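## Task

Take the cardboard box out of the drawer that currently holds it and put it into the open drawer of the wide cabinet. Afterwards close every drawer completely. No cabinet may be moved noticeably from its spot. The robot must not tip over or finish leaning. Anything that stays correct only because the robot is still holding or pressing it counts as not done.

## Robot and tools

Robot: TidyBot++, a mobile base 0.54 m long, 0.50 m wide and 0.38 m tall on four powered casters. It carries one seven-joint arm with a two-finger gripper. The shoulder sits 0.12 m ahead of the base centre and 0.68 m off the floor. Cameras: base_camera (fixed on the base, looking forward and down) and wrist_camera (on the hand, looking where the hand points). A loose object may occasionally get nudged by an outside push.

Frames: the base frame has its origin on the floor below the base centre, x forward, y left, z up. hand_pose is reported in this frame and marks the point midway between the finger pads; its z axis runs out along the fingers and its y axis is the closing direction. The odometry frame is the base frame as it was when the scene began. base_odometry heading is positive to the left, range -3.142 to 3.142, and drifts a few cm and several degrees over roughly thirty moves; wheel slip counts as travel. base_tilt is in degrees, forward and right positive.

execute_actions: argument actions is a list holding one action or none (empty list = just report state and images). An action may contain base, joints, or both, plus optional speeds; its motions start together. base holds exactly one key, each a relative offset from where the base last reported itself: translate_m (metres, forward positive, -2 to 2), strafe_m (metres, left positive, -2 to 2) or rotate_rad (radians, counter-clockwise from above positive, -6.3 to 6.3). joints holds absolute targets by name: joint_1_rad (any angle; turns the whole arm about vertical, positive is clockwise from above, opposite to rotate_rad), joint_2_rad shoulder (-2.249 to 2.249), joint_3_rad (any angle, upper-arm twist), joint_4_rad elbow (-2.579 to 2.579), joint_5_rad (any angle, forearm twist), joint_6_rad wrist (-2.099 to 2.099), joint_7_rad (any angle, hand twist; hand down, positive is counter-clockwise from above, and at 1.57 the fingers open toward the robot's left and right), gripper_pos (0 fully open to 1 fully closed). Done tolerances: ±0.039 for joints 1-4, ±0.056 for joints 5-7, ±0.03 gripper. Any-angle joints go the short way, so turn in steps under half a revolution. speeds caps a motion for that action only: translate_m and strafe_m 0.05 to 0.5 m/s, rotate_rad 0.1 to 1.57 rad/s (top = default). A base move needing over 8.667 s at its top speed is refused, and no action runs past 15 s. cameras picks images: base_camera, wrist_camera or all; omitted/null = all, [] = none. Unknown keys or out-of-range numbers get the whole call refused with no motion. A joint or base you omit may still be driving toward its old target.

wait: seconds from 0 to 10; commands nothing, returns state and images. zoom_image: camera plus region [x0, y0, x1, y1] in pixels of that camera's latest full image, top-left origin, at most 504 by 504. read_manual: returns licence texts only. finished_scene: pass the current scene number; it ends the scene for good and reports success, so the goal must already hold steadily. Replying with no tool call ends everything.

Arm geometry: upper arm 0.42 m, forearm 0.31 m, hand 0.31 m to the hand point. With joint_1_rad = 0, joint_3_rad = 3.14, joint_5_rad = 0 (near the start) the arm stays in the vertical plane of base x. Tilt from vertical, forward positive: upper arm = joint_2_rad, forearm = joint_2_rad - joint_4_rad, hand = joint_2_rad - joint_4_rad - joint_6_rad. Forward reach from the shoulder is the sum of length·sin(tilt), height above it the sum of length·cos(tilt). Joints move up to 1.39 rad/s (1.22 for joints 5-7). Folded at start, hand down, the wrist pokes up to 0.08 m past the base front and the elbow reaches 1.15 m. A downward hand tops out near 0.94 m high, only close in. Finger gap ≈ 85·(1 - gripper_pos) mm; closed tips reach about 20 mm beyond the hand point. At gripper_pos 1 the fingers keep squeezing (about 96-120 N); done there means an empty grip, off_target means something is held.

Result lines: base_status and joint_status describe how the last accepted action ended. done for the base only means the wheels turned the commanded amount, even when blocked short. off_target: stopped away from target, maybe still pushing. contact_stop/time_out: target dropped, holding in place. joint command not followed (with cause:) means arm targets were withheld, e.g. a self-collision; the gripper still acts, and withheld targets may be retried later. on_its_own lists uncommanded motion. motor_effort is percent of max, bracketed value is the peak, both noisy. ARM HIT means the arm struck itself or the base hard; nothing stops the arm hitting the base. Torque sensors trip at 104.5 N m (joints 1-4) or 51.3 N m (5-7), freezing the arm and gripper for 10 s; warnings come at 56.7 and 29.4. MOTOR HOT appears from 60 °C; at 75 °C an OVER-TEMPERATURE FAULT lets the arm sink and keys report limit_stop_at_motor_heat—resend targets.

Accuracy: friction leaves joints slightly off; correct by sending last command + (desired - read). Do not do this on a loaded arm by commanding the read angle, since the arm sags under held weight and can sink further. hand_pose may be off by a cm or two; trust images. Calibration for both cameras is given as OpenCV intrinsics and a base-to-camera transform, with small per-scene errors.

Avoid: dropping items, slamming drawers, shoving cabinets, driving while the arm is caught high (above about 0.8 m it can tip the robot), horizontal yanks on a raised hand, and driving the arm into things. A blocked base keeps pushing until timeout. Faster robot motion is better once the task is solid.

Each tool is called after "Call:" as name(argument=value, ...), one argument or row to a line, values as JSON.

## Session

Call:
execute_actions(
  actions=[
    {"joints":{"joint_4_rad":-1.5,"joint_6_rad":-0.9,"joint_1_rad":0.02,"joint_5_rad":0.03}},
  ],
)

Scene clock: 2.30 s.
base_odometry: x=+0.000 y=+0.000 heading=+0.000 (m, m, rad; odometry frame)
base_tilt: forward=-0.3 right=+0.2 (deg)
base_status: not commanded
joint_positions: joint_1_rad=+0.037 joint_2_rad=-0.318 joint_3_rad=+3.109 joint_4_rad=-1.508 joint_5_rad=-0.013 joint_6_rad=-0.904 joint_7_rad=+1.541 gripper_pos=+0.000
joint_status: all done
motor_effort: joint_1_rad=+1(0) joint_2_rad=-10(9) joint_3_rad=+0(0) joint_4_rad=+19(20) joint_5_rad=+0(1) joint_6_rad=+7(7) joint_7_rad=-1(1) (%)
hand_pose: x=+0.5486 y=+0.0055 z=+1.0428 quat_wxyz=(-0.008, +0.866, -0.014, +0.500) (m; base frame)
pictures: base_camera, wrist_camera
camera_calibration (this result's frames):
wrist_camera: T_world_to_cam=[[-0.0250748, -0.996702, -0.0771826, 0.099292], [-0.452031, 0.0801675, -0.888392, 1.23674], [0.89165, 0.0126127, -0.45255, 0.117112], [0, 0, 0, 1]] pos_world=[0.457113, -0.00165927, 1.15938]
Images, in order (width x height): base_camera 644x364, wrist_camera 644x476.

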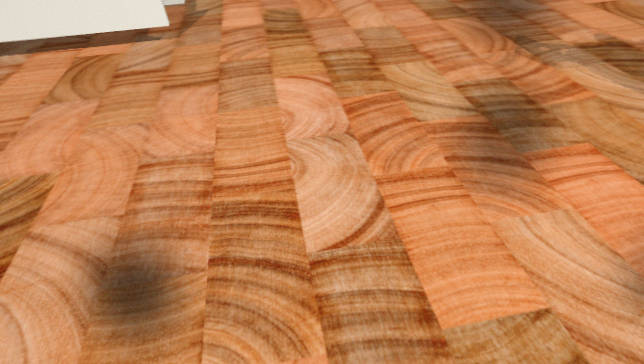

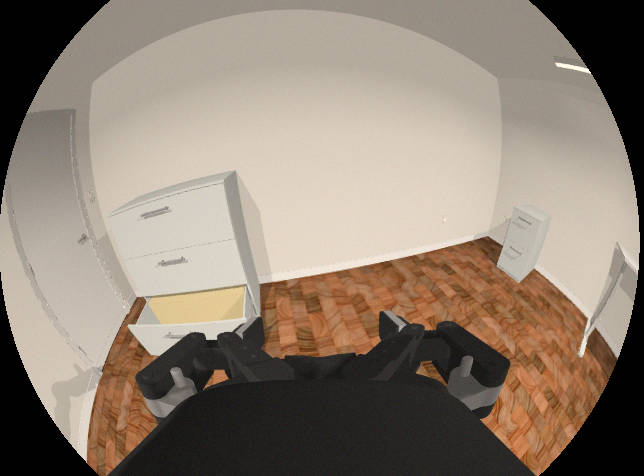

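Call:
execute_actions(
  actions=[
    {"base":{"rotate_rad":-2.967},"joints":{"joint_6_rad":-1.1,"joint_1_rad":-0.02,"joint_3_rad":3.17}},
  ],
)

Scene clock: 5.63 s.
base_odometry: x=+0.000 y=+0.000 heading=-2.966 (m, m, rad; odometry frame)
base_tilt: forward=-0.2 right=+0.3 (deg)
base_status: done
joint_positions: joint_1_rad=-0.011 joint_2_rad=-0.318 joint_3_rad=+3.164 joint_4_rad=-1.506 joint_5_rad=-0.008 joint_6_rad=-1.068 joint_7_rad=+1.541 gripper_pos=+0.000
joint_status: all done
motor_effort: joint_1_rad=+0(2) joint_2_rad=-9(10) joint_3_rad=+0(1) joint_4_rad=+19(20) joint_5_rad=+0(1) joint_6_rad=+6(6) joint_7_rad=-1(0) (%)
hand_pose: x=+0.5202 y=-0.0027 z=+1.0018 quat_wxyz=(-0.011, +0.903, -0.020, +0.428) (m; base frame)
pictures: base_camera, wrist_camera
camera_calibration (this result's frames):
wrist_camera: T_world_to_cam=[[-0.0424997, -0.995457, -0.0852057, 0.104378], [-0.589611, 0.0938382, -0.802218, 1.17341], [0.806569, 0.0161442, -0.59092, 0.30687], [0, 0, 0, 1]] pos_world=[0.44878, -0.0111615, 1.13156]
Images, in order (width x height): base_camera 644x364, wrist_camera 644x476.

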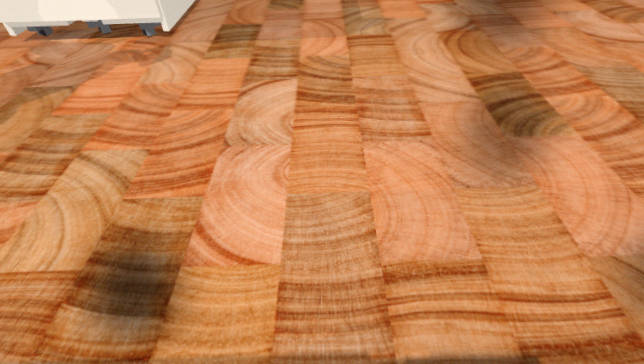

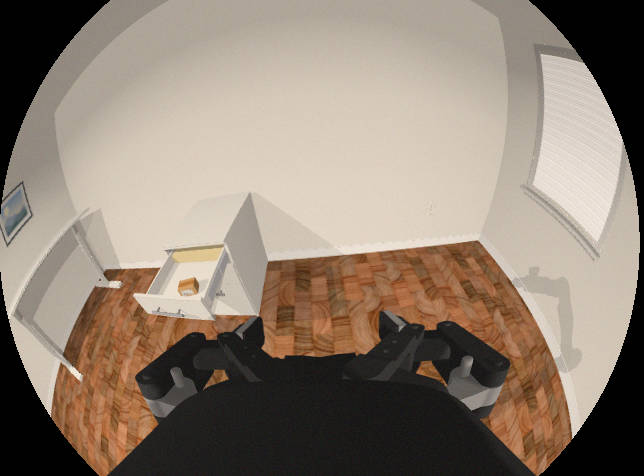

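Call:
execute_actions(
  actions=[
    {"base":{"strafe_m":0.63},"joints":{"joint_2_rad":0.305,"joint_4_rad":-1.333,"joint_6_rad":-1.54,"joint_1_rad":0.0,"joint_3_rad":3.12}},
  ],
  cameras=["wrist_camera"],
)

Call:
execute_actions(
  actions=[
    {"base":{"translate_m":0.37}},
  ],
)

Scene clock: 8.43 s.
base_odometry: x=+0.109 y=-0.621 heading=-2.967 (m, m, rad; odometry frame)
base_tilt: forward=-0.2 right=+0.2 (deg)
base_status: done
joint_positions: joint_1_rad=-0.010 joint_2_rad=+0.304 joint_3_rad=+3.128 joint_4_rad=-1.346 joint_5_rad=-0.006 joint_6_rad=-1.497 joint_7_rad=+1.541 gripper_pos=+0.000
joint_status: all done
motor_effort: joint_1_rad=+0(3) joint_2_rad=-27(28) joint_3_rad=+0(2) joint_4_rad=+16(20) joint_5_rad=+0(1) joint_6_rad=-1(6) joint_7_rad=-1(0) (%)
hand_pose: x=+0.5563 y=+0.0130 z=+0.7474 quat_wxyz=(-0.005, +1.000, -0.004, -0.003) (m; base frame)
pictures: wrist_camera
camera_calibration (this result's frames):
wrist_camera: T_world_to_cam=[[-0.0548058, -0.998128, -0.0271314, 0.0633584], [-0.997367, 0.0560158, -0.0460525, 0.651279], [0.0474861, 0.024536, -0.998571, 0.854034], [0, 0, 0, 1]] pos_world=[0.612482, 0.0058033, 0.884525]
Images, in order (width x height): wrist_camera 644x476.

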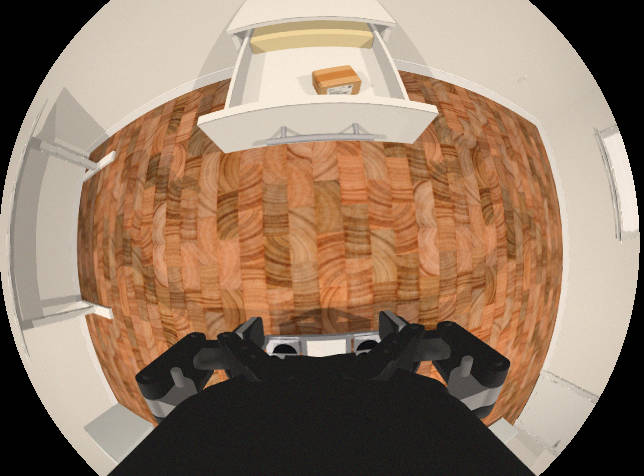

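Scene clock: 10.53 s.
base_odometry: x=-0.255 y=-0.686 heading=-2.966 (m, m, rad; odometry frame)
base_tilt: forward=-0.2 right=+0.2 (deg)
base_status: done
joint_positions: joint_1_rad=-0.010 joint_2_rad=+0.309 joint_3_rad=+3.128 joint_4_rad=-1.341 joint_5_rad=-0.006 joint_6_rad=-1.501 joint_7_rad=+1.541 gripper_pos=+0.000
joint_status: not commanded
motor_effort: joint_1_rad=+1(2) joint_2_rad=-28(30) joint_3_rad=-1(2) joint_4_rad=+16(17) joint_5_rad=+0(1) joint_6_rad=+0(1) joint_7_rad=+0(0) (%)
hand_pose: x=+0.5572 y=+0.0130 z=+0.7466 quat_wxyz=(-0.005, +1.000, -0.004, -0.005) (m; base frame)
pictures: base_camera, wrist_camera
camera_calibration (this result's frames):
wrist_camera: T_world_to_cam=[[-0.055034, -0.998123, -0.0268681, 0.0632582], [-0.99754, 0.056132, -0.0419823, 0.649224], [0.0434117, 0.0244916, -0.998757, 0.855516], [0, 0, 0, 1]] pos_world=[0.613969, 0.00574433, 0.883408]
Images, in order (width x height): base_camera 644x364, wrist_camera 644x476.

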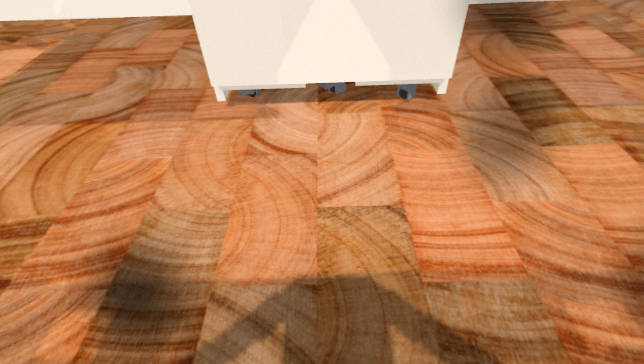

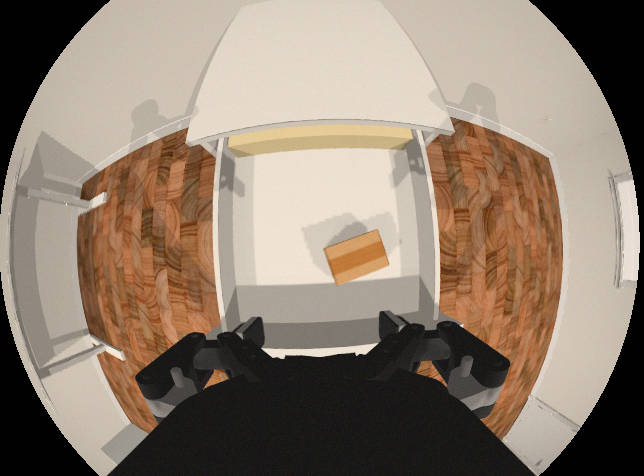

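Call:
execute_actions(
  actions=[
    {"base":{"strafe_m":-0.055},"joints":{"joint_7_rad":0.28,"gripper_pos":0.05}},
  ],
  cameras=[],
)

Call:
execute_actions(
  actions=[
    {"base":{"translate_m":0.07},"joints":{"joint_2_rad":0.295,"joint_4_rad":-1.655,"joint_6_rad":-1.165}},
  ],
  cameras=["wrist_camera"],
)

Scene clock: 12.23 s.
base_odometry: x=-0.265 y=-0.632 heading=-2.965 (m, m, rad; odometry frame)
base_tilt: forward=-0.2 right=+0.2 (deg)
base_status: done
joint_positions: joint_1_rad=+0.001 joint_2_rad=+0.309 joint_3_rad=+3.126 joint_4_rad=-1.340 joint_5_rad=-0.006 joint_6_rad=-1.501 joint_7_rad=+0.292 gripper_pos=+0.050
joint_status: all done
motor_effort: joint_1_rad=+0(5) joint_2_rad=-27(28) joint_3_rad=+0(2) joint_4_rad=+16(16) joint_5_rad=+0(1) joint_6_rad=-1(0) joint_7_rad=-1(0) (%)
hand_pose: x=+0.5573 y=+0.0090 z=+0.7466 quat_wxyz=(-0.001, +0.807, -0.591, -0.007) (m; base frame)
pictures: none
No camera images: the call's "cameras" was empty. Leave "cameras" out to get every camera's image.

Scene clock: 13.67 s.
base_odometry: x=-0.334 y=-0.644 heading=-2.966 (m, m, rad; odometry frame)
base_tilt: forward=-0.2 right=+0.2 (deg)
base_status: done
joint_positions: joint_1_rad=+0.001 joint_2_rad=+0.303 joint_3_rad=+3.126 joint_4_rad=-1.647 joint_5_rad=-0.006 joint_6_rad=-1.207 joint_7_rad=+0.292 gripper_pos=+0.050
joint_status: all done
motor_effort: joint_1_rad=+0(2) joint_2_rad=-26(28) joint_3_rad=-1(0) joint_4_rad=+15(16) joint_5_rad=+0(1) joint_6_rad=+0(1) joint_7_rad=+0(0) (%)
hand_pose: x=+0.5317 y=+0.0090 z=+0.6558 quat_wxyz=(+0.000, +0.806, -0.592, -0.009) (m; base frame)
pictures: wrist_camera
camera_calibration (this result's frames):
wrist_camera: T_world_to_cam=[[-0.967211, -0.253919, -0.00520452, 0.519596], [-0.25354, 0.966558, -0.0384958, 0.214132], [0.0148053, -0.0359141, -0.999245, 0.782128], [0, 0, 0, 1]] pos_world=[0.545271, -0.0469465, 0.792485]
Images, in order (width x height): wrist_camera 644x476.

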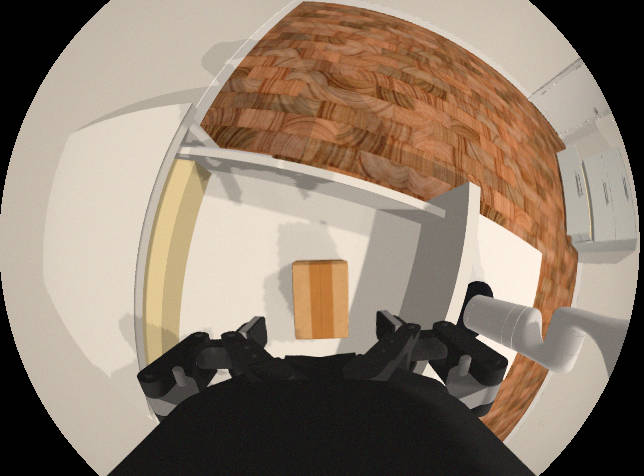

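Centered.

Call:
execute_actions(
  actions=[
    {"joints":{"joint_2_rad":0.448,"joint_4_rad":-1.885,"joint_6_rad":-0.78}},
  ],
  cameras=["wrist_camera"],
)

Call:
execute_actions(
  actions=[
    {"joints":{"gripper_pos":1}},
  ],
  cameras=[],
)

Call:
execute_actions(
  actions=[
    {"joints":{"joint_2_rad":0.26,"joint_4_rad":-1.5,"joint_6_rad":-1.38}},
  ],
  cameras=["wrist_camera"],
)

Scene clock: 15.17 s.
base_odometry: x=-0.334 y=-0.644 heading=-2.966 (m, m, rad; odometry frame)
base_tilt: forward=-0.2 right=+0.3 (deg)
base_status: not commanded
joint_positions: joint_1_rad=+0.001 joint_2_rad=+0.447 joint_3_rad=+3.126 joint_4_rad=-1.879 joint_5_rad=-0.006 joint_6_rad=-0.822 joint_7_rad=+0.292 gripper_pos=+0.050
joint_status: all done
motor_effort: joint_1_rad=+1(0) joint_2_rad=-28(30) joint_3_rad=-1(1) joint_4_rad=+12(15) joint_5_rad=+0(0) joint_6_rad=+0(0) joint_7_rad=-1(1) (%)
hand_pose: x=+0.5277 y=+0.0091 z=+0.5346 quat_wxyz=(-0.003, +0.805, -0.593, -0.006) (m; base frame)
pictures: wrist_camera
camera_calibration (this result's frames):
wrist_camera: T_world_to_cam=[[-0.967818, -0.251244, -0.0142806, 0.520205], [-0.250521, 0.967294, -0.0397791, 0.207403], [0.0238078, -0.0349214, -0.999106, 0.656277], [0, 0, 0, 1]] pos_world=[0.539799, -0.0470031, 0.67137]
Images, in order (width x height): wrist_camera 644x476.

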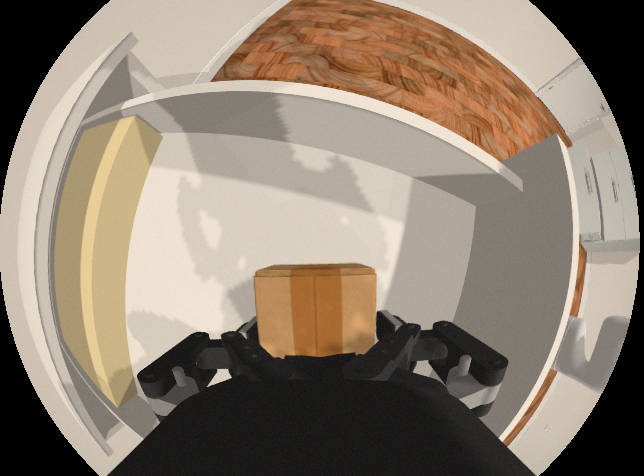

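Scene clock: 16.23 s.
base_odometry: x=-0.334 y=-0.644 heading=-2.966 (m, m, rad; odometry frame)
base_tilt: forward=-0.2 right=+0.3 (deg)
base_status: not commanded
joint_positions: joint_1_rad=+0.001 joint_2_rad=+0.436 joint_3_rad=+3.125 joint_4_rad=-1.877 joint_5_rad=-0.006 joint_6_rad=-0.817 joint_7_rad=+0.292 gripper_pos=+0.342
joint_status: gripper_pos off_target (ended at +0.342, target +1.000)
motor_effort: joint_1_rad=+0(2) joint_2_rad=-26(28) joint_3_rad=-1(1) joint_4_rad=+12(12) joint_5_rad=+0(1) joint_6_rad=+0(3) joint_7_rad=+0(1) (%)
hand_pose: x=+0.5319 y=+0.0093 z=+0.5396 quat_wxyz=(-0.008, +0.805, -0.593, +0.001) (m; base frame)
pictures: none
No camera images: the call's "cameras" was empty. Leave "cameras" out to get every camera's image.

Scene clock: 17.77 s.
base_odometry: x=-0.334 y=-0.644 heading=-2.966 (m, m, rad; odometry frame)
base_tilt: forward=-0.2 right=+0.3 (deg)
base_status: not commanded
joint_positions: joint_1_rad=+0.001 joint_2_rad=+0.265 joint_3_rad=+3.125 joint_4_rad=-1.511 joint_5_rad=-0.006 joint_6_rad=-1.341 joint_7_rad=+0.292 gripper_pos=+0.342
joint_status: all done
motor_effort: joint_1_rad=+0(0) joint_2_rad=-26(32) joint_3_rad=-1(1) joint_4_rad=+16(17) joint_5_rad=+0(0) joint_6_rad=+1(1) joint_7_rad=-1(1) (%)
hand_pose: x=+0.5443 y=+0.0092 z=+0.7127 quat_wxyz=(-0.011, +0.806, -0.591, +0.007) (m; base frame)
pictures: wrist_camera
camera_calibration (this result's frames):
wrist_camera: T_world_to_cam=[[-0.965974, -0.254924, -0.0436831, 0.558883], [-0.252829, 0.966306, -0.0482717, 0.225907], [0.0545169, -0.0355849, -0.997879, 0.816254], [0, 0, 0, 1]] pos_world=[0.552482, -0.0467768, 0.849841]
Images, in order (width x height): wrist_camera 644x476.

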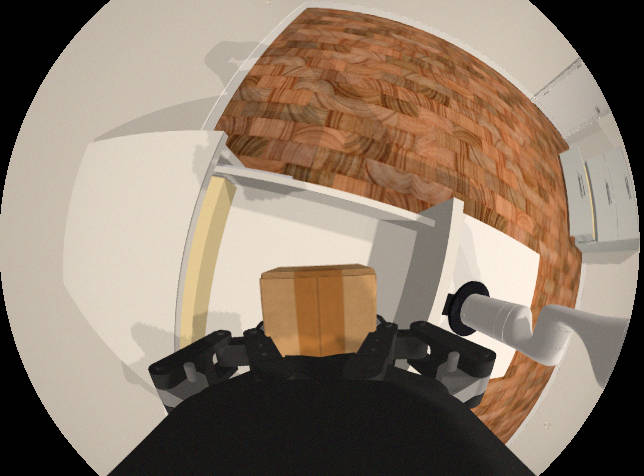

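Call:
execute_actions(
  actions=[
    {"base":{"translate_m":-0.32},"joints":{"joint_7_rad":1.57}},
  ],
  cameras=[],
)

Call:
execute_actions(
  actions=[
    {"base":{"strafe_m":0.04},"joints":{"joint_2_rad":0.39,"joint_4_rad":-1.83,"joint_6_rad":-0.89}},
  ],
  cameras=["wrist_camera"],
)

Call:
execute_actions(
  actions=[
    {"base":{"translate_m":0.4},"speeds":{"translate_m":0.08}},
  ],
)

Scene clock: 20.00 s.
base_odometry: x=-0.019 y=-0.587 heading=-2.966 (m, m, rad; odometry frame)
base_tilt: forward=-0.2 right=+0.3 (deg)
base_status: done
joint_positions: joint_1_rad=+0.001 joint_2_rad=+0.260 joint_3_rad=+3.125 joint_4_rad=-1.508 joint_5_rad=-0.004 joint_6_rad=-1.343 joint_7_rad=+1.558 gripper_pos=+0.342
joint_status: all done
motor_effort: joint_1_rad=+1(2) joint_2_rad=-27(29) joint_3_rad=+0(3) joint_4_rad=+16(18) joint_5_rad=+0(0) joint_6_rad=-1(1) joint_7_rad=+0(0) (%)
hand_pose: x=+0.5446 y=+0.0090 z=+0.7155 quat_wxyz=(-0.004, +1.000, +0.001, +0.015) (m; base frame)
pictures: none
No camera images: the call's "cameras" was empty. Leave "cameras" out to get every camera's image.

Scene clock: 21.47 s.
base_odometry: x=-0.012 y=-0.627 heading=-2.965 (m, m, rad; odometry frame)
base_tilt: forward=-0.2 right=+0.2 (deg)
base_status: done
joint_positions: joint_1_rad=-0.003 joint_2_rad=+0.391 joint_3_rad=+3.121 joint_4_rad=-1.825 joint_5_rad=-0.004 joint_6_rad=-0.931 joint_7_rad=+1.558 gripper_pos=+0.342
joint_status: all done
motor_effort: joint_1_rad=+0(3) joint_2_rad=-28(31) joint_3_rad=-2(4) joint_4_rad=+13(17) joint_5_rad=+0(2) joint_6_rad=+0(1) joint_7_rad=+0(0) (%)
hand_pose: x=+0.5285 y=+0.0123 z=+0.5706 quat_wxyz=(-0.005, +1.000, +0.003, -0.003) (m; base frame)
pictures: wrist_camera
camera_calibration (this result's frames):
wrist_camera: T_world_to_cam=[[-0.0405236, -0.998789, -0.0278962, 0.0491923], [-0.998066, 0.0417796, -0.046022, 0.61596], [0.0471318, 0.0259772, -0.998551, 0.678898], [0, 0, 0, 1]] pos_world=[0.584764, 0.00576231, 0.707634]
Images, in order (width x height): wrist_camera 644x476.

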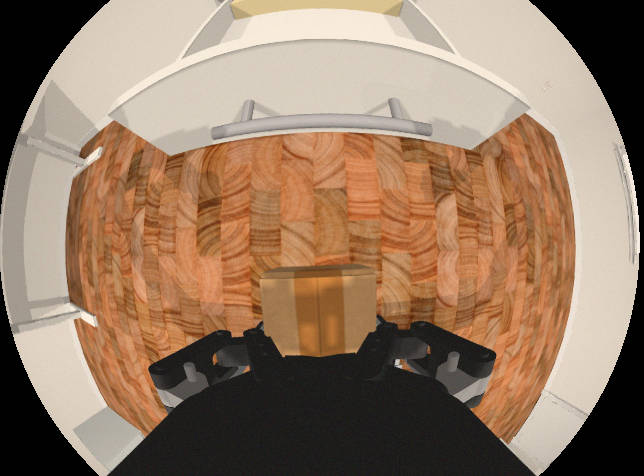

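Scene clock: 27.00 s.
base_odometry: x=-0.406 y=-0.697 heading=-2.965 (m, m, rad; odometry frame)
base_tilt: forward=-0.2 right=+0.2 (deg)
base_status: done
joint_positions: joint_1_rad=-0.003 joint_2_rad=+0.391 joint_3_rad=+3.121 joint_4_rad=-1.836 joint_5_rad=-0.004 joint_6_rad=-0.930 joint_7_rad=+1.558 gripper_pos=+0.342
joint_status: not commanded
motor_effort: joint_1_rad=+0(1) joint_2_rad=-28(29) joint_3_rad=-1(2) joint_4_rad=+13(18) joint_5_rad=+0(1) joint_6_rad=+1(7) joint_7_rad=+0(0) (%)
hand_pose: x=+0.5229 y=+0.0122 z=+0.5677 quat_wxyz=(-0.005, +1.000, +0.003, -0.008) (m; base frame)
pictures: base_camera, wrist_camera
camera_calibration (this result's frames):
wrist_camera: T_world_to_cam=[[-0.0407434, -0.998799, -0.0272032, 0.0485085], [-0.998518, 0.0416848, -0.0349844, 0.604263], [0.0360764, 0.0257375, -0.999018, 0.682373], [0, 0, 0, 1]] pos_world=[0.580726, 0.00569913, 0.704162]
Images, in order (width x height): base_camera 644x364, wrist_camera 644x476.

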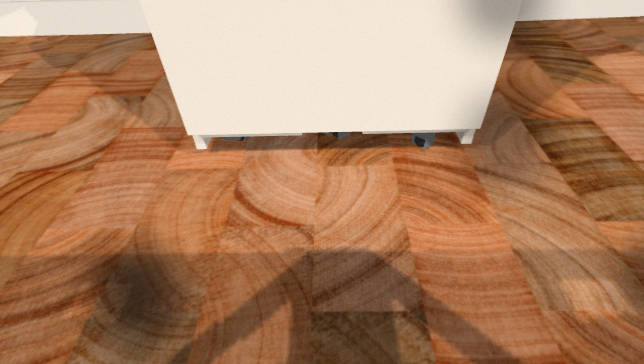

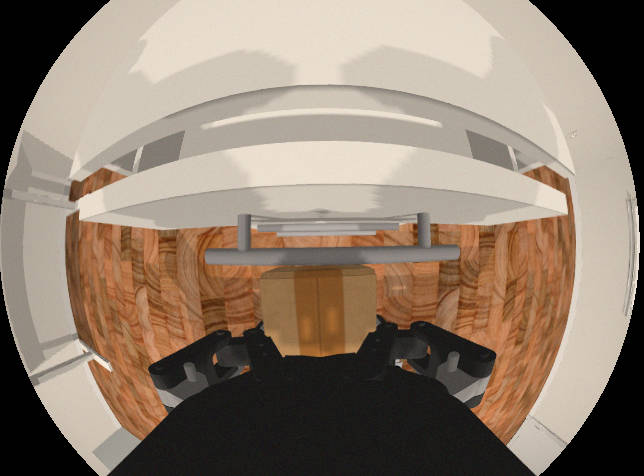

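Call:
execute_actions(
  actions=[
    {"base":{"translate_m":0.065},"speeds":{"translate_m":0.05}},
  ],
)

Scene clock: 29.10 s.
base_odometry: x=-0.469 y=-0.709 heading=-2.964 (m, m, rad; odometry frame)
base_tilt: forward=-0.2 right=+0.2 (deg)
base_status: done
joint_positions: joint_1_rad=-0.003 joint_2_rad=+0.392 joint_3_rad=+3.121 joint_4_rad=-1.889 joint_5_rad=-0.004 joint_6_rad=-0.936 joint_7_rad=+1.558 gripper_pos=+0.342
joint_status: not commanded
motor_effort: joint_1_rad=+1(1) joint_2_rad=-27(27) joint_3_rad=+0(2) joint_4_rad=+23(25) joint_5_rad=+1(1) joint_6_rad=+10(13) joint_7_rad=+1(1) (%)
hand_pose: x=+0.4940 y=+0.0116 z=+0.5555 quat_wxyz=(-0.005, +0.999, +0.004, -0.038) (m; base frame)
pictures: base_camera, wrist_camera
camera_calibration (this result's frames):
wrist_camera: T_world_to_cam=[[-0.0417725, -0.998852, -0.0234477, 0.0448728], [-0.998854, 0.0412004, 0.0243764, 0.542122], [-0.0233824, 0.0244391, -0.999428, 0.700851], [0, 0, 0, 1]] pos_world=[0.559763, 0.00535753, 0.688287]
Images, in order (width x height): base_camera 644x364, wrist_camera 644x476.

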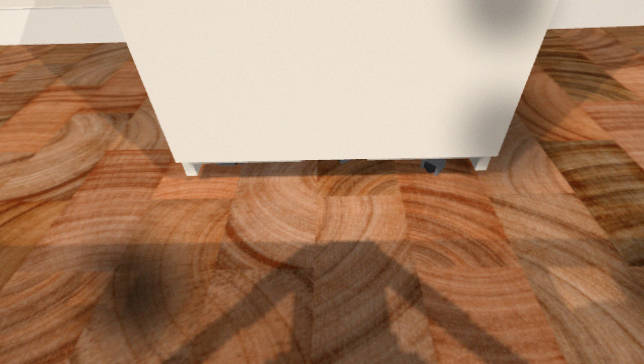

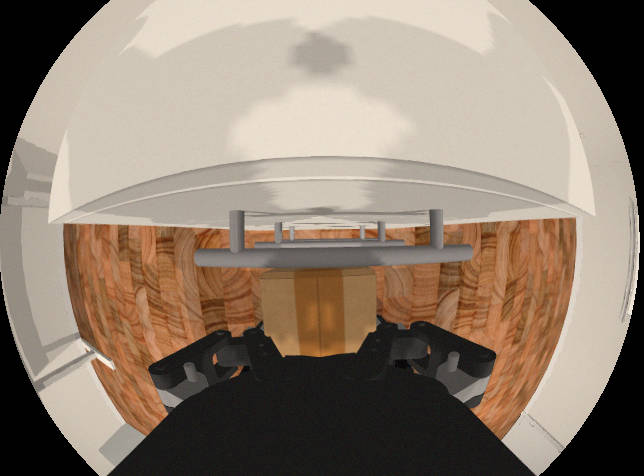

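Call:
execute_actions(
  actions=[
    {"base":{"translate_m":-0.95}},
  ],
  cameras=[],
)

Call:
execute_actions(
  actions=[
    {"base":{"rotate_rad":3.14},"joints":{"joint_2_rad":0.63,"joint_4_rad":-1.68,"joint_6_rad":-0.85}},
  ],
  cameras=["wrist_camera"],
)

Call:
execute_actions(
  actions=[
    {"base":{"strafe_m":1.22}},
  ],
  cameras=["base_camera"],
)

Call:
execute_actions(
  actions=[
    {"base":{"translate_m":0.29}},
  ],
)

Scene clock: 32.67 s.
base_odometry: x=+0.466 y=-0.542 heading=-2.964 (m, m, rad; odometry frame)
base_tilt: forward=-0.2 right=+0.2 (deg)
base_status: done
joint_positions: joint_1_rad=-0.002 joint_2_rad=+0.397 joint_3_rad=+3.121 joint_4_rad=-1.831 joint_5_rad=-0.003 joint_6_rad=-0.927 joint_7_rad=+1.558 gripper_pos=+0.342
joint_status: not commanded
motor_effort: joint_1_rad=+0(5) joint_2_rad=-28(30) joint_3_rad=-1(4) joint_4_rad=+13(22) joint_5_rad=+0(2) joint_6_rad=+0(10) joint_7_rad=+0(1) (%)
hand_pose: x=+0.5264 y=+0.0117 z=+0.5669 quat_wxyz=(-0.005, +1.000, +0.003, -0.006) (m; base frame)
pictures: none
No camera images: the call's "cameras" was empty. Leave "cameras" out to get every camera's image.

Scene clock: 36.17 s.
base_odometry: x=+0.466 y=-0.542 heading=+0.175 (m, m, rad; odometry frame)
base_tilt: forward=-0.2 right=+0.3 (deg)
base_status: done
joint_positions: joint_1_rad=-0.004 joint_2_rad=+0.641 joint_3_rad=+3.118 joint_4_rad=-1.680 joint_5_rad=-0.003 joint_6_rad=-0.884 joint_7_rad=+1.558 gripper_pos=+0.342
joint_status: all done
motor_effort: joint_1_rad=+0(4) joint_2_rad=-34(37) joint_3_rad=-2(4) joint_4_rad=+12(13) joint_5_rad=+0(1) joint_6_rad=+0(2) joint_7_rad=+0(0) (%)
hand_pose: x=+0.5807 y=+0.0153 z=+0.4944 quat_wxyz=(-0.008, +0.999, +0.004, -0.032) (m; base frame)
pictures: wrist_camera
camera_calibration (this result's frames):
wrist_camera: T_world_to_cam=[[-0.040409, -0.998746, -0.0295587, 0.0529713], [-0.999128, 0.0400774, 0.0117283, 0.636492], [-0.010529, 0.0300069, -0.999494, 0.634242], [0, 0, 0, 1]] pos_world=[0.644756, 0.00836432, 0.628022]
Images, in order (width x height): wrist_camera 644x476.

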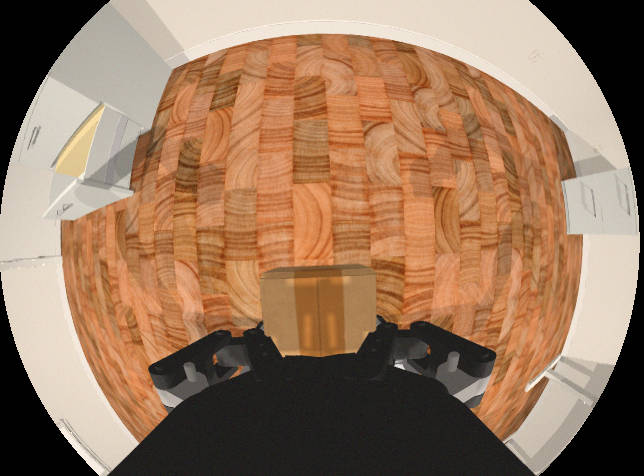

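Scene clock: 40.00 s.
base_odometry: x=+0.251 y=+0.659 heading=+0.176 (m, m, rad; odometry frame)
base_tilt: forward=-0.2 right=+0.2 (deg)
base_status: done
joint_positions: joint_1_rad=-0.001 joint_2_rad=+0.641 joint_3_rad=+3.119 joint_4_rad=-1.680 joint_5_rad=-0.003 joint_6_rad=-0.884 joint_7_rad=+1.558 gripper_pos=+0.342
joint_status: not commanded
motor_effort: joint_1_rad=+0(3) joint_2_rad=-34(36) joint_3_rad=-2(4) joint_4_rad=+11(12) joint_5_rad=+0(0) joint_6_rad=+0(1) joint_7_rad=-1(0) (%)
hand_pose: x=+0.5807 y=+0.0138 z=+0.4944 quat_wxyz=(-0.007, +0.999, +0.003, -0.032) (m; base frame)
pictures: base_camera
Images, in order (width x height): base_camera 644x364.

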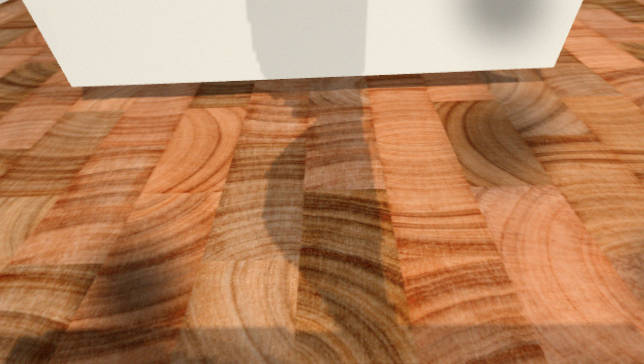

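Scene clock: 41.90 s.
base_odometry: x=+0.537 y=+0.711 heading=+0.177 (m, m, rad; odometry frame)
base_tilt: forward=-0.2 right=+0.2 (deg)
base_status: done
joint_positions: joint_1_rad=-0.001 joint_2_rad=+0.640 joint_3_rad=+3.119 joint_4_rad=-1.679 joint_5_rad=-0.003 joint_6_rad=-0.884 joint_7_rad=+1.558 gripper_pos=+0.342
joint_status: not commanded
motor_effort: joint_1_rad=+0(3) joint_2_rad=-34(37) joint_3_rad=-1(2) joint_4_rad=+12(13) joint_5_rad=+0(1) joint_6_rad=-1(1) joint_7_rad=-1(0) (%)
hand_pose: x=+0.5812 y=+0.0137 z=+0.4950 quat_wxyz=(-0.007, +0.999, +0.003, -0.031) (m; base frame)
pictures: base_camera, wrist_camera
camera_calibration (this result's frames):
wrist_camera: T_world_to_cam=[[-0.0437283, -0.998608, -0.0294924, 0.0533289], [-0.999005, 0.0434479, 0.0100826, 0.637801], [-0.00878721, 0.0299039, -0.999514, 0.633877], [0, 0, 0, 1]] pos_world=[0.645068, 0.00658818, 0.628711]
Images, in order (width x height): base_camera 644x364, wrist_camera 644x476.

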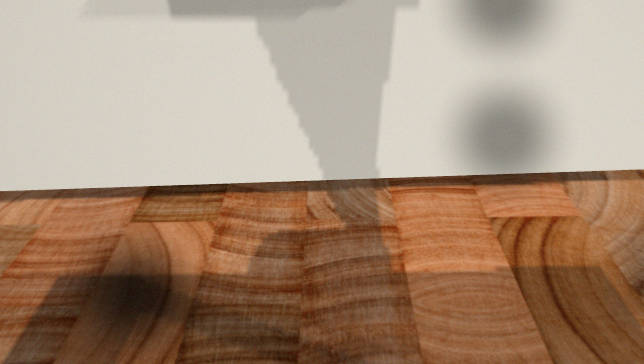

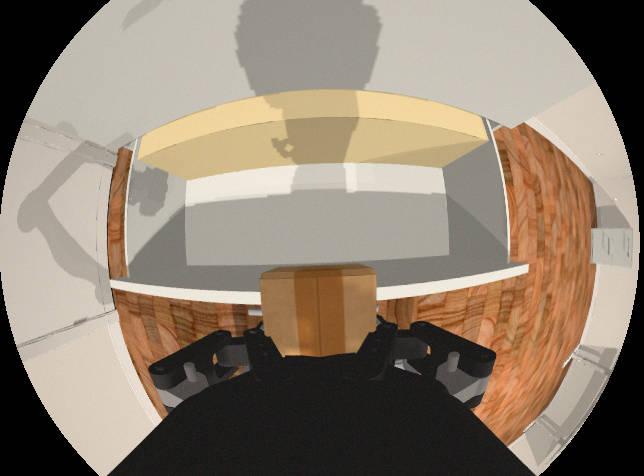

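Call:
execute_actions(
  actions=[
    {"base":{"translate_m":0.065},"joints":{"joint_2_rad":0.75,"joint_4_rad":-1.6,"joint_6_rad":-0.72}},
  ],
  cameras=[],
)

Call:
execute_actions(
  actions=[
    {"joints":{"joint_2_rad":1.2,"joint_4_rad":-1.39,"joint_6_rad":-0.52}},
  ],
  cameras=["wrist_camera"],
)

Call:
execute_actions(
  actions=[
    {"joints":{"joint_2_rad":1.525,"joint_4_rad":-1.19,"joint_6_rad":-0.39}},
  ],
  cameras=["wrist_camera"],
)

Scene clock: 43.13 s.
base_odometry: x=+0.601 y=+0.722 heading=+0.178 (m, m, rad; odometry frame)
base_tilt: forward=-0.1 right=+0.3 (deg)
base_status: done
joint_positions: joint_1_rad=-0.001 joint_2_rad=+0.758 joint_3_rad=+3.119 joint_4_rad=-1.602 joint_5_rad=-0.003 joint_6_rad=-0.752 joint_7_rad=+1.558 gripper_pos=+0.342
joint_status: all done
motor_effort: joint_1_rad=+0(5) joint_2_rad=-38(40) joint_3_rad=-1(3) joint_4_rad=+12(13) joint_5_rad=+0(1) joint_6_rad=+1(1) joint_7_rad=-1(0) (%)
hand_pose: x=+0.6383 y=+0.0149 z=+0.4534 quat_wxyz=(-0.009, +1.000, +0.001, +0.014) (m; base frame)
pictures: none
No camera images: the call's "cameras" was empty. Leave "cameras" out to get every camera's image.

Scene clock: 44.93 s.
base_odometry: x=+0.601 y=+0.722 heading=+0.178 (m, m, rad; odometry frame)
base_tilt: forward=-0.2 right=+0.2 (deg)
base_status: not commanded
joint_positions: joint_1_rad=-0.001 joint_2_rad=+1.205 joint_3_rad=+3.119 joint_4_rad=-1.403 joint_5_rad=-0.003 joint_6_rad=-0.563 joint_7_rad=+1.558 gripper_pos=+0.342
joint_status: all done
motor_effort: joint_1_rad=+1(0) joint_2_rad=-43(46) joint_3_rad=-2(2) joint_4_rad=+8(12) joint_5_rad=+0(0) joint_6_rad=+0(0) joint_7_rad=+0(0) (%)
hand_pose: x=+0.6627 y=+0.0162 z=+0.2508 quat_wxyz=(-0.011, +1.000, -0.003, -0.015) (m; base frame)
pictures: wrist_camera
camera_calibration (this result's frames):
wrist_camera: T_world_to_cam=[[-0.0540674, -0.997795, -0.0384829, 0.061242], [-0.998257, 0.0549244, -0.0215729, 0.728801], [0.023639, 0.0372495, -0.999026, 0.368724], [0, 0, 0, 1]] pos_world=[0.722126, 0.0073432, 0.386445]
Images, in order (width x height): wrist_camera 644x476.

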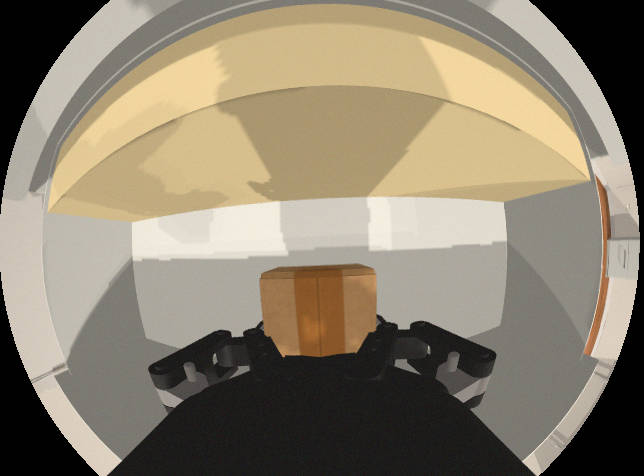

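Scene clock: 46.70 s.
base_odometry: x=+0.601 y=+0.722 heading=+0.178 (m, m, rad; odometry frame)
base_tilt: forward=-0.2 right=+0.2 (deg)
base_status: not commanded
joint_positions: joint_1_rad=-0.001 joint_2_rad=+1.531 joint_3_rad=+3.119 joint_4_rad=-1.200 joint_5_rad=-0.003 joint_6_rad=-0.432 joint_7_rad=+1.558 gripper_pos=+0.342
joint_status: all done
motor_effort: joint_1_rad=+0(0) joint_2_rad=-42(47) joint_3_rad=-2(2) joint_4_rad=+6(9) joint_5_rad=+0(0) joint_6_rad=+0(1) joint_7_rad=-1(1) (%)
hand_pose: x=+0.6577 y=+0.0162 z=+0.0994 quat_wxyz=(-0.012, +1.000, -0.007, -0.011) (m; base frame)
pictures: wrist_camera
camera_calibration (this result's frames):
wrist_camera: T_world_to_cam=[[-0.0614062, -0.997309, -0.040046, 0.0601513], [-0.997645, 0.0625566, -0.0281348, 0.720692], [0.0305642, 0.038224, -0.998802, 0.212911], [0, 0, 0, 1]] pos_world=[0.716181, 0.00676712, 0.235341]
Images, in order (width x height): wrist_camera 644x476.

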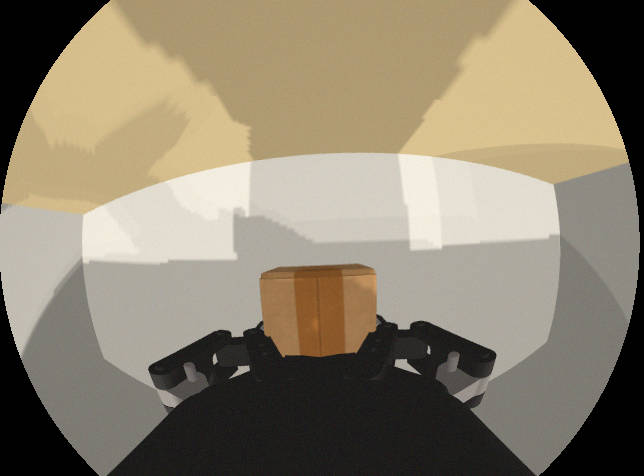

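Call:
execute_actions(
  actions=[
    {"joints":{"gripper_pos":0.08}},
  ],
  cameras=[],
)

Call:
execute_actions(
  actions=[
    {"joints":{"joint_2_rad":1.2,"joint_4_rad":-1.42,"joint_6_rad":-0.57}},
  ],
  cameras=[],
)

Call:
execute_actions(
  actions=[
    {"joints":{"joint_2_rad":0.63,"joint_4_rad":-1.7,"joint_6_rad":-0.85,"gripper_pos":1}},
  ],
  cameras=["wrist_camera"],
)

Call:
execute_actions(
  actions=[
    {"base":{"translate_m":-0.5}},
  ],
  cameras=[],
)

Call:
execute_actions(
  actions=[
    {"joints":{"joint_2_rad":1.5,"joint_4_rad":-1.4,"joint_6_rad":0.64}},
  ],
  cameras=[],
)

Call:
execute_actions(
  actions=[
    {"base":{"translate_m":0.44},"speeds":{"translate_m":0.08}},
  ],
)

Scene clock: 47.97 s.
base_odometry: x=+0.601 y=+0.722 heading=+0.178 (m, m, rad; odometry frame)
base_tilt: forward=-0.2 right=+0.2 (deg)
base_status: not commanded
joint_positions: joint_1_rad=-0.001 joint_2_rad=+1.531 joint_3_rad=+3.119 joint_4_rad=-1.200 joint_5_rad=-0.003 joint_6_rad=-0.432 joint_7_rad=+1.558 gripper_pos=+0.080
joint_status: all done
motor_effort: joint_1_rad=+1(1) joint_2_rad=-43(44) joint_3_rad=-2(1) joint_4_rad=+6(7) joint_5_rad=-1(0) joint_6_rad=+0(1) joint_7_rad=-1(0) (%)
hand_pose: x=+0.6577 y=+0.0162 z=+0.0994 quat_wxyz=(-0.012, +1.000, -0.007, -0.011) (m; base frame)
pictures: none
No camera images: the call's "cameras" was empty. Leave "cameras" out to get every camera's image.

Scene clock: 49.57 s.
base_odometry: x=+0.601 y=+0.722 heading=+0.178 (m, m, rad; odometry frame)
base_tilt: forward=-0.2 right=+0.1 (deg)
base_status: not commanded
joint_positions: joint_1_rad=-0.001 joint_2_rad=+1.200 joint_3_rad=+3.119 joint_4_rad=-1.409 joint_5_rad=-0.003 joint_6_rad=-0.527 joint_7_rad=+1.558 gripper_pos=+0.080
joint_status: all done
motor_effort: joint_1_rad=+0(0) joint_2_rad=-41(45) joint_3_rad=-2(1) joint_4_rad=+8(8) joint_5_rad=+0(0) joint_6_rad=-1(0) joint_7_rad=-1(1) (%)
hand_pose: x=+0.6724 y=+0.0163 z=+0.2527 quat_wxyz=(-0.011, +1.000, -0.003, +0.003) (m; base frame)
pictures: none
No camera images: the call's "cameras" was empty. Leave "cameras" out to get every camera's image.

Scene clock: 51.37 s.
base_odometry: x=+0.601 y=+0.722 heading=+0.178 (m, m, rad; odometry frame)
base_tilt: forward=-0.1 right=+0.2 (deg)
base_status: not commanded
joint_positions: joint_1_rad=-0.001 joint_2_rad=+0.635 joint_3_rad=+3.119 joint_4_rad=-1.689 joint_5_rad=-0.003 joint_6_rad=-0.809 joint_7_rad=+1.558 gripper_pos=+0.999
joint_status: all done
motor_effort: joint_1_rad=+0(0) joint_2_rad=-33(44) joint_3_rad=-1(1) joint_4_rad=+11(12) joint_5_rad=+0(0) joint_6_rad=+0(1) joint_7_rad=+0(0) (%)
hand_pose: x=+0.6000 y=+0.0140 z=+0.4942 quat_wxyz=(-0.008, +1.000, +0.002, +0.004) (m; base frame)
pictures: wrist_camera
camera_calibration (this result's frames):
wrist_camera: T_world_to_cam=[[-0.0426714, -0.998524, -0.0336071, 0.0558359], [-0.997262, 0.0446026, -0.0589807, 0.689651], [0.0603926, 0.0309984, -0.997693, 0.590819], [0, 0, 0, 1]] pos_world=[0.654465, 0.00667887, 0.632008]
Images, in order (width x height): wrist_camera 644x476.

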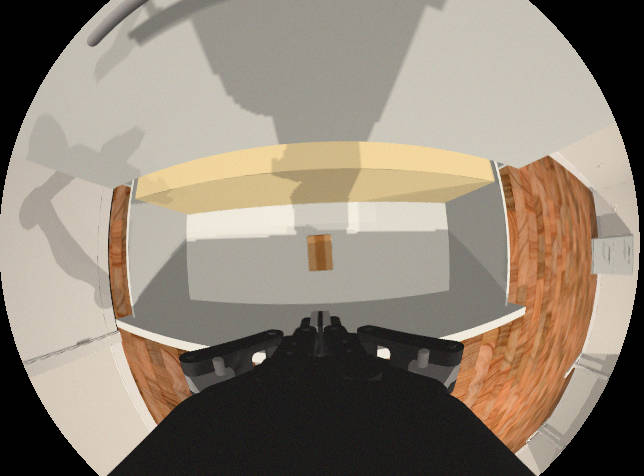

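Scene clock: 53.87 s.
base_odometry: x=+0.108 y=+0.634 heading=+0.178 (m, m, rad; odometry frame)
base_tilt: forward=-0.3 right=+0.3 (deg)
base_status: done
joint_positions: joint_1_rad=+0.000 joint_2_rad=+0.632 joint_3_rad=+3.119 joint_4_rad=-1.698 joint_5_rad=-0.003 joint_6_rad=-0.812 joint_7_rad=+1.558 gripper_pos=+0.999
joint_status: not commanded
motor_effort: joint_1_rad=+1(6) joint_2_rad=-34(35) joint_3_rad=-1(5) joint_4_rad=+12(13) joint_5_rad=+0(1) joint_6_rad=+0(2) joint_7_rad=+0(1) (%)
hand_pose: x=+0.5950 y=+0.0133 z=+0.4940 quat_wxyz=(-0.008, +1.000, +0.002, +0.000) (m; base frame)
pictures: none
No camera images: the call's "cameras" was empty. Leave "cameras" out to get every camera's image.

Scene clock: 56.10 s.
base_odometry: x=+0.108 y=+0.634 heading=+0.178 (m, m, rad; odometry frame)
base_tilt: forward=-0.2 right=+0.1 (deg)
base_status: not commanded
joint_positions: joint_1_rad=+0.000 joint_2_rad=+1.498 joint_3_rad=+3.119 joint_4_rad=-1.412 joint_5_rad=-0.003 joint_6_rad=+0.599 joint_7_rad=+1.558 gripper_pos=+0.999
joint_status: all done
motor_effort: joint_1_rad=+0(1) joint_2_rad=-43(46) joint_3_rad=-2(2) joint_4_rad=+7(11) joint_5_rad=+0(0) joint_6_rad=+5(6) joint_7_rad=-1(1) (%)
hand_pose: x=+0.8402 y=+0.0131 z=+0.1965 quat_wxyz=(-0.013, +0.915, -0.011, +0.403) (m; base frame)
pictures: none
No camera images: the call's "cameras" was empty. Leave "cameras" out to get every camera's image.

Scene clock: 62.20 s.
base_odometry: x=+0.541 y=+0.712 heading=+0.178 (m, m, rad; odometry frame)
base_tilt: forward=-0.2 right=+0.2 (deg)
base_status: done
joint_positions: joint_1_rad=-0.002 joint_2_rad=+1.518 joint_3_rad=+3.119 joint_4_rad=-1.417 joint_5_rad=-0.002 joint_6_rad=+0.599 joint_7_rad=+1.558 gripper_pos=+0.999
joint_status: not commanded
motor_effort: joint_1_rad=+0(4) joint_2_rad=-46(50) joint_3_rad=-1(3) joint_4_rad=+10(16) joint_5_rad=+0(2) joint_6_rad=+8(11) joint_7_rad=-1(1) (%)
hand_pose: x=+0.8281 y=+0.0143 z=+0.1812 quat_wxyz=(-0.013, +0.920, -0.010, +0.392) (m; base frame)
pictures: base_camera, wrist_camera
camera_calibration (this result's frames):
wrist_camera: T_world_to_cam=[[-0.0285356, -0.996508, -0.0784729, 0.0516677], [-0.653138, 0.0780166, -0.753209, 0.738944], [0.756701, 0.0297604, -0.653084, -0.374333], [0, 0, 0, 1]] pos_world=[0.767365, 0.00497757, 0.316163]
Images, in order (width x height): base_camera 644x364, wrist_camera 644x476.

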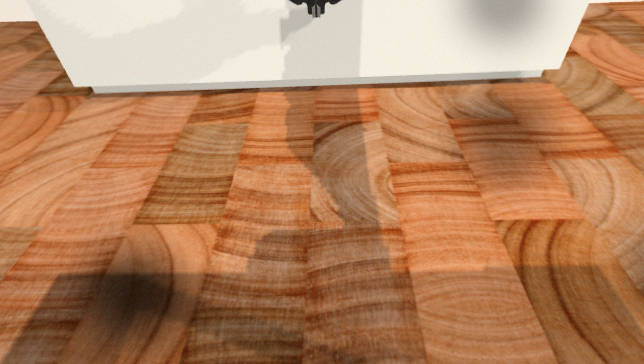

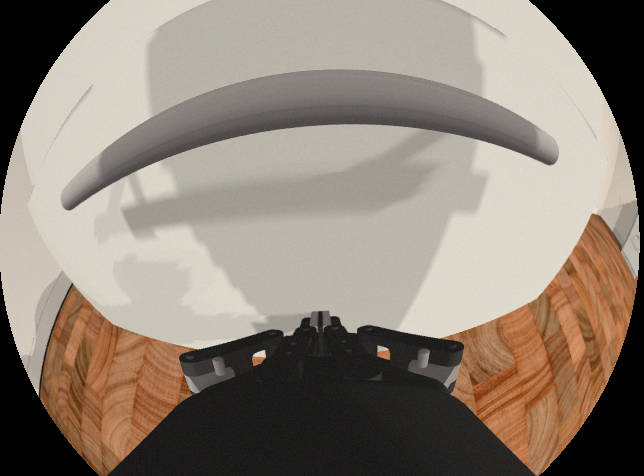

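Call:
execute_actions(
  actions=[
    {"base":{"translate_m":0.05},"speeds":{"translate_m":0.05}},
  ],
)

Call:
execute_actions(
  actions=[
    {"base":{"translate_m":-0.2}},
  ],
)

Scene clock: 63.80 s.
base_odometry: x=+0.590 y=+0.721 heading=+0.179 (m, m, rad; odometry frame)
base_tilt: forward=-0.2 right=+0.2 (deg)
base_status: done
joint_positions: joint_1_rad=-0.001 joint_2_rad=+1.525 joint_3_rad=+3.119 joint_4_rad=-1.451 joint_5_rad=-0.002 joint_6_rad=+0.599 joint_7_rad=+1.558 gripper_pos=+0.999
joint_status: not commanded
motor_effort: joint_1_rad=+0(2) joint_2_rad=-48(51) joint_3_rad=-2(4) joint_4_rad=+16(22) joint_5_rad=+0(1) joint_6_rad=+10(12) joint_7_rad=+0(0) (%)
hand_pose: x=+0.8067 y=+0.0141 z=+0.1669 quat_wxyz=(-0.013, +0.928, -0.010, +0.373) (m; base frame)
pictures: base_camera, wrist_camera
camera_calibration (this result's frames):
wrist_camera: T_world_to_cam=[[-0.03141, -0.996525, -0.077146, 0.0518674], [-0.683272, 0.0777408, -0.726013, 0.734039], [0.729488, 0.0299076, -0.68334, -0.340438], [0, 0, 0, 1]] pos_world=[0.751524, 0.00480401, 0.304289]
Images, in order (width x height): base_camera 644x364, wrist_camera 644x476.

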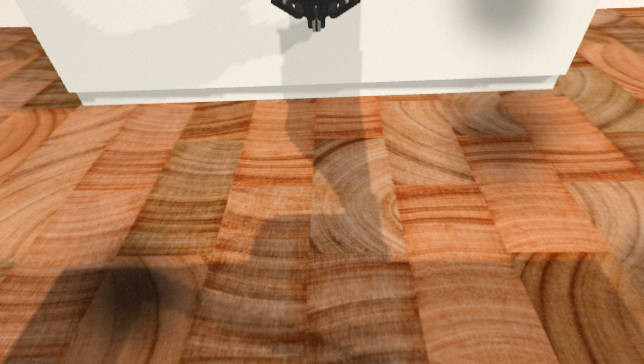

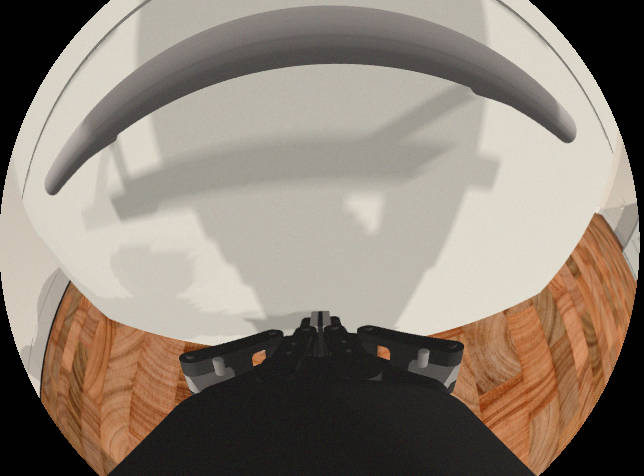

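Scene clock: 65.53 s.
base_odometry: x=+0.393 y=+0.686 heading=+0.179 (m, m, rad; odometry frame)
base_tilt: forward=-0.2 right=+0.3 (deg)
base_status: done
joint_positions: joint_1_rad=+0.000 joint_2_rad=+1.496 joint_3_rad=+3.119 joint_4_rad=-1.400 joint_5_rad=-0.002 joint_6_rad=+0.601 joint_7_rad=+1.558 gripper_pos=+0.999
joint_status: not commanded
motor_effort: joint_1_rad=+0(5) joint_2_rad=-43(49) joint_3_rad=-2(4) joint_4_rad=+8(15) joint_5_rad=+0(1) joint_6_rad=+6(10) joint_7_rad=+0(1) (%)
hand_pose: x=+0.8482 y=+0.0129 z=+0.2027 quat_wxyz=(-0.013, +0.912, -0.011, +0.411) (m; base frame)
pictures: base_camera, wrist_camera
camera_calibration (this result's frames):
wrist_camera: T_world_to_cam=[[-0.0273804, -0.996451, -0.0795961, 0.051839], [-0.621426, 0.0793373, -0.779445, 0.746806], [0.782994, 0.0281216, -0.621393, -0.404103], [0, 0, 0, 1]] pos_world=[0.781914, 0.00376945, 0.335114]
Images, in order (width x height): base_camera 644x364, wrist_camera 644x476.

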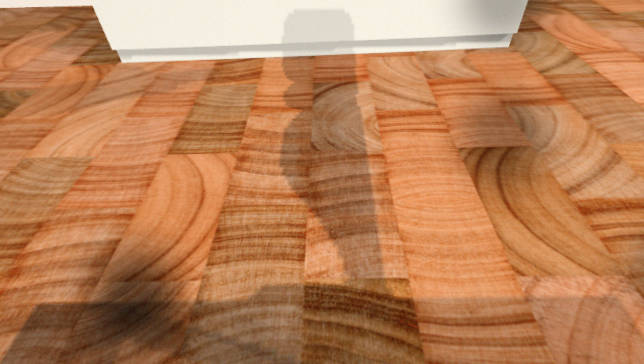

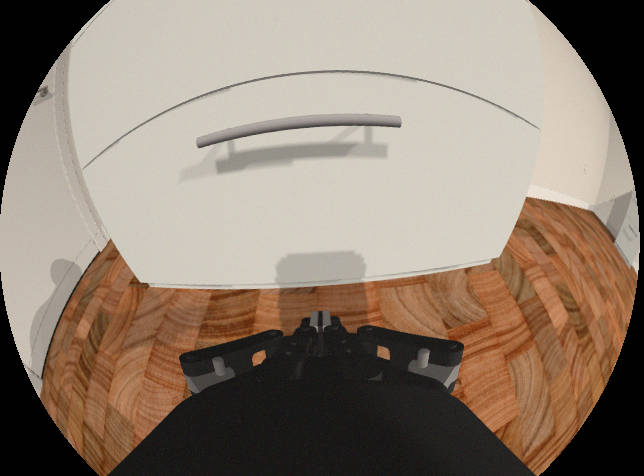

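Call:
finished_scene(
  scene=2,
)

The scene is finished: the task was done.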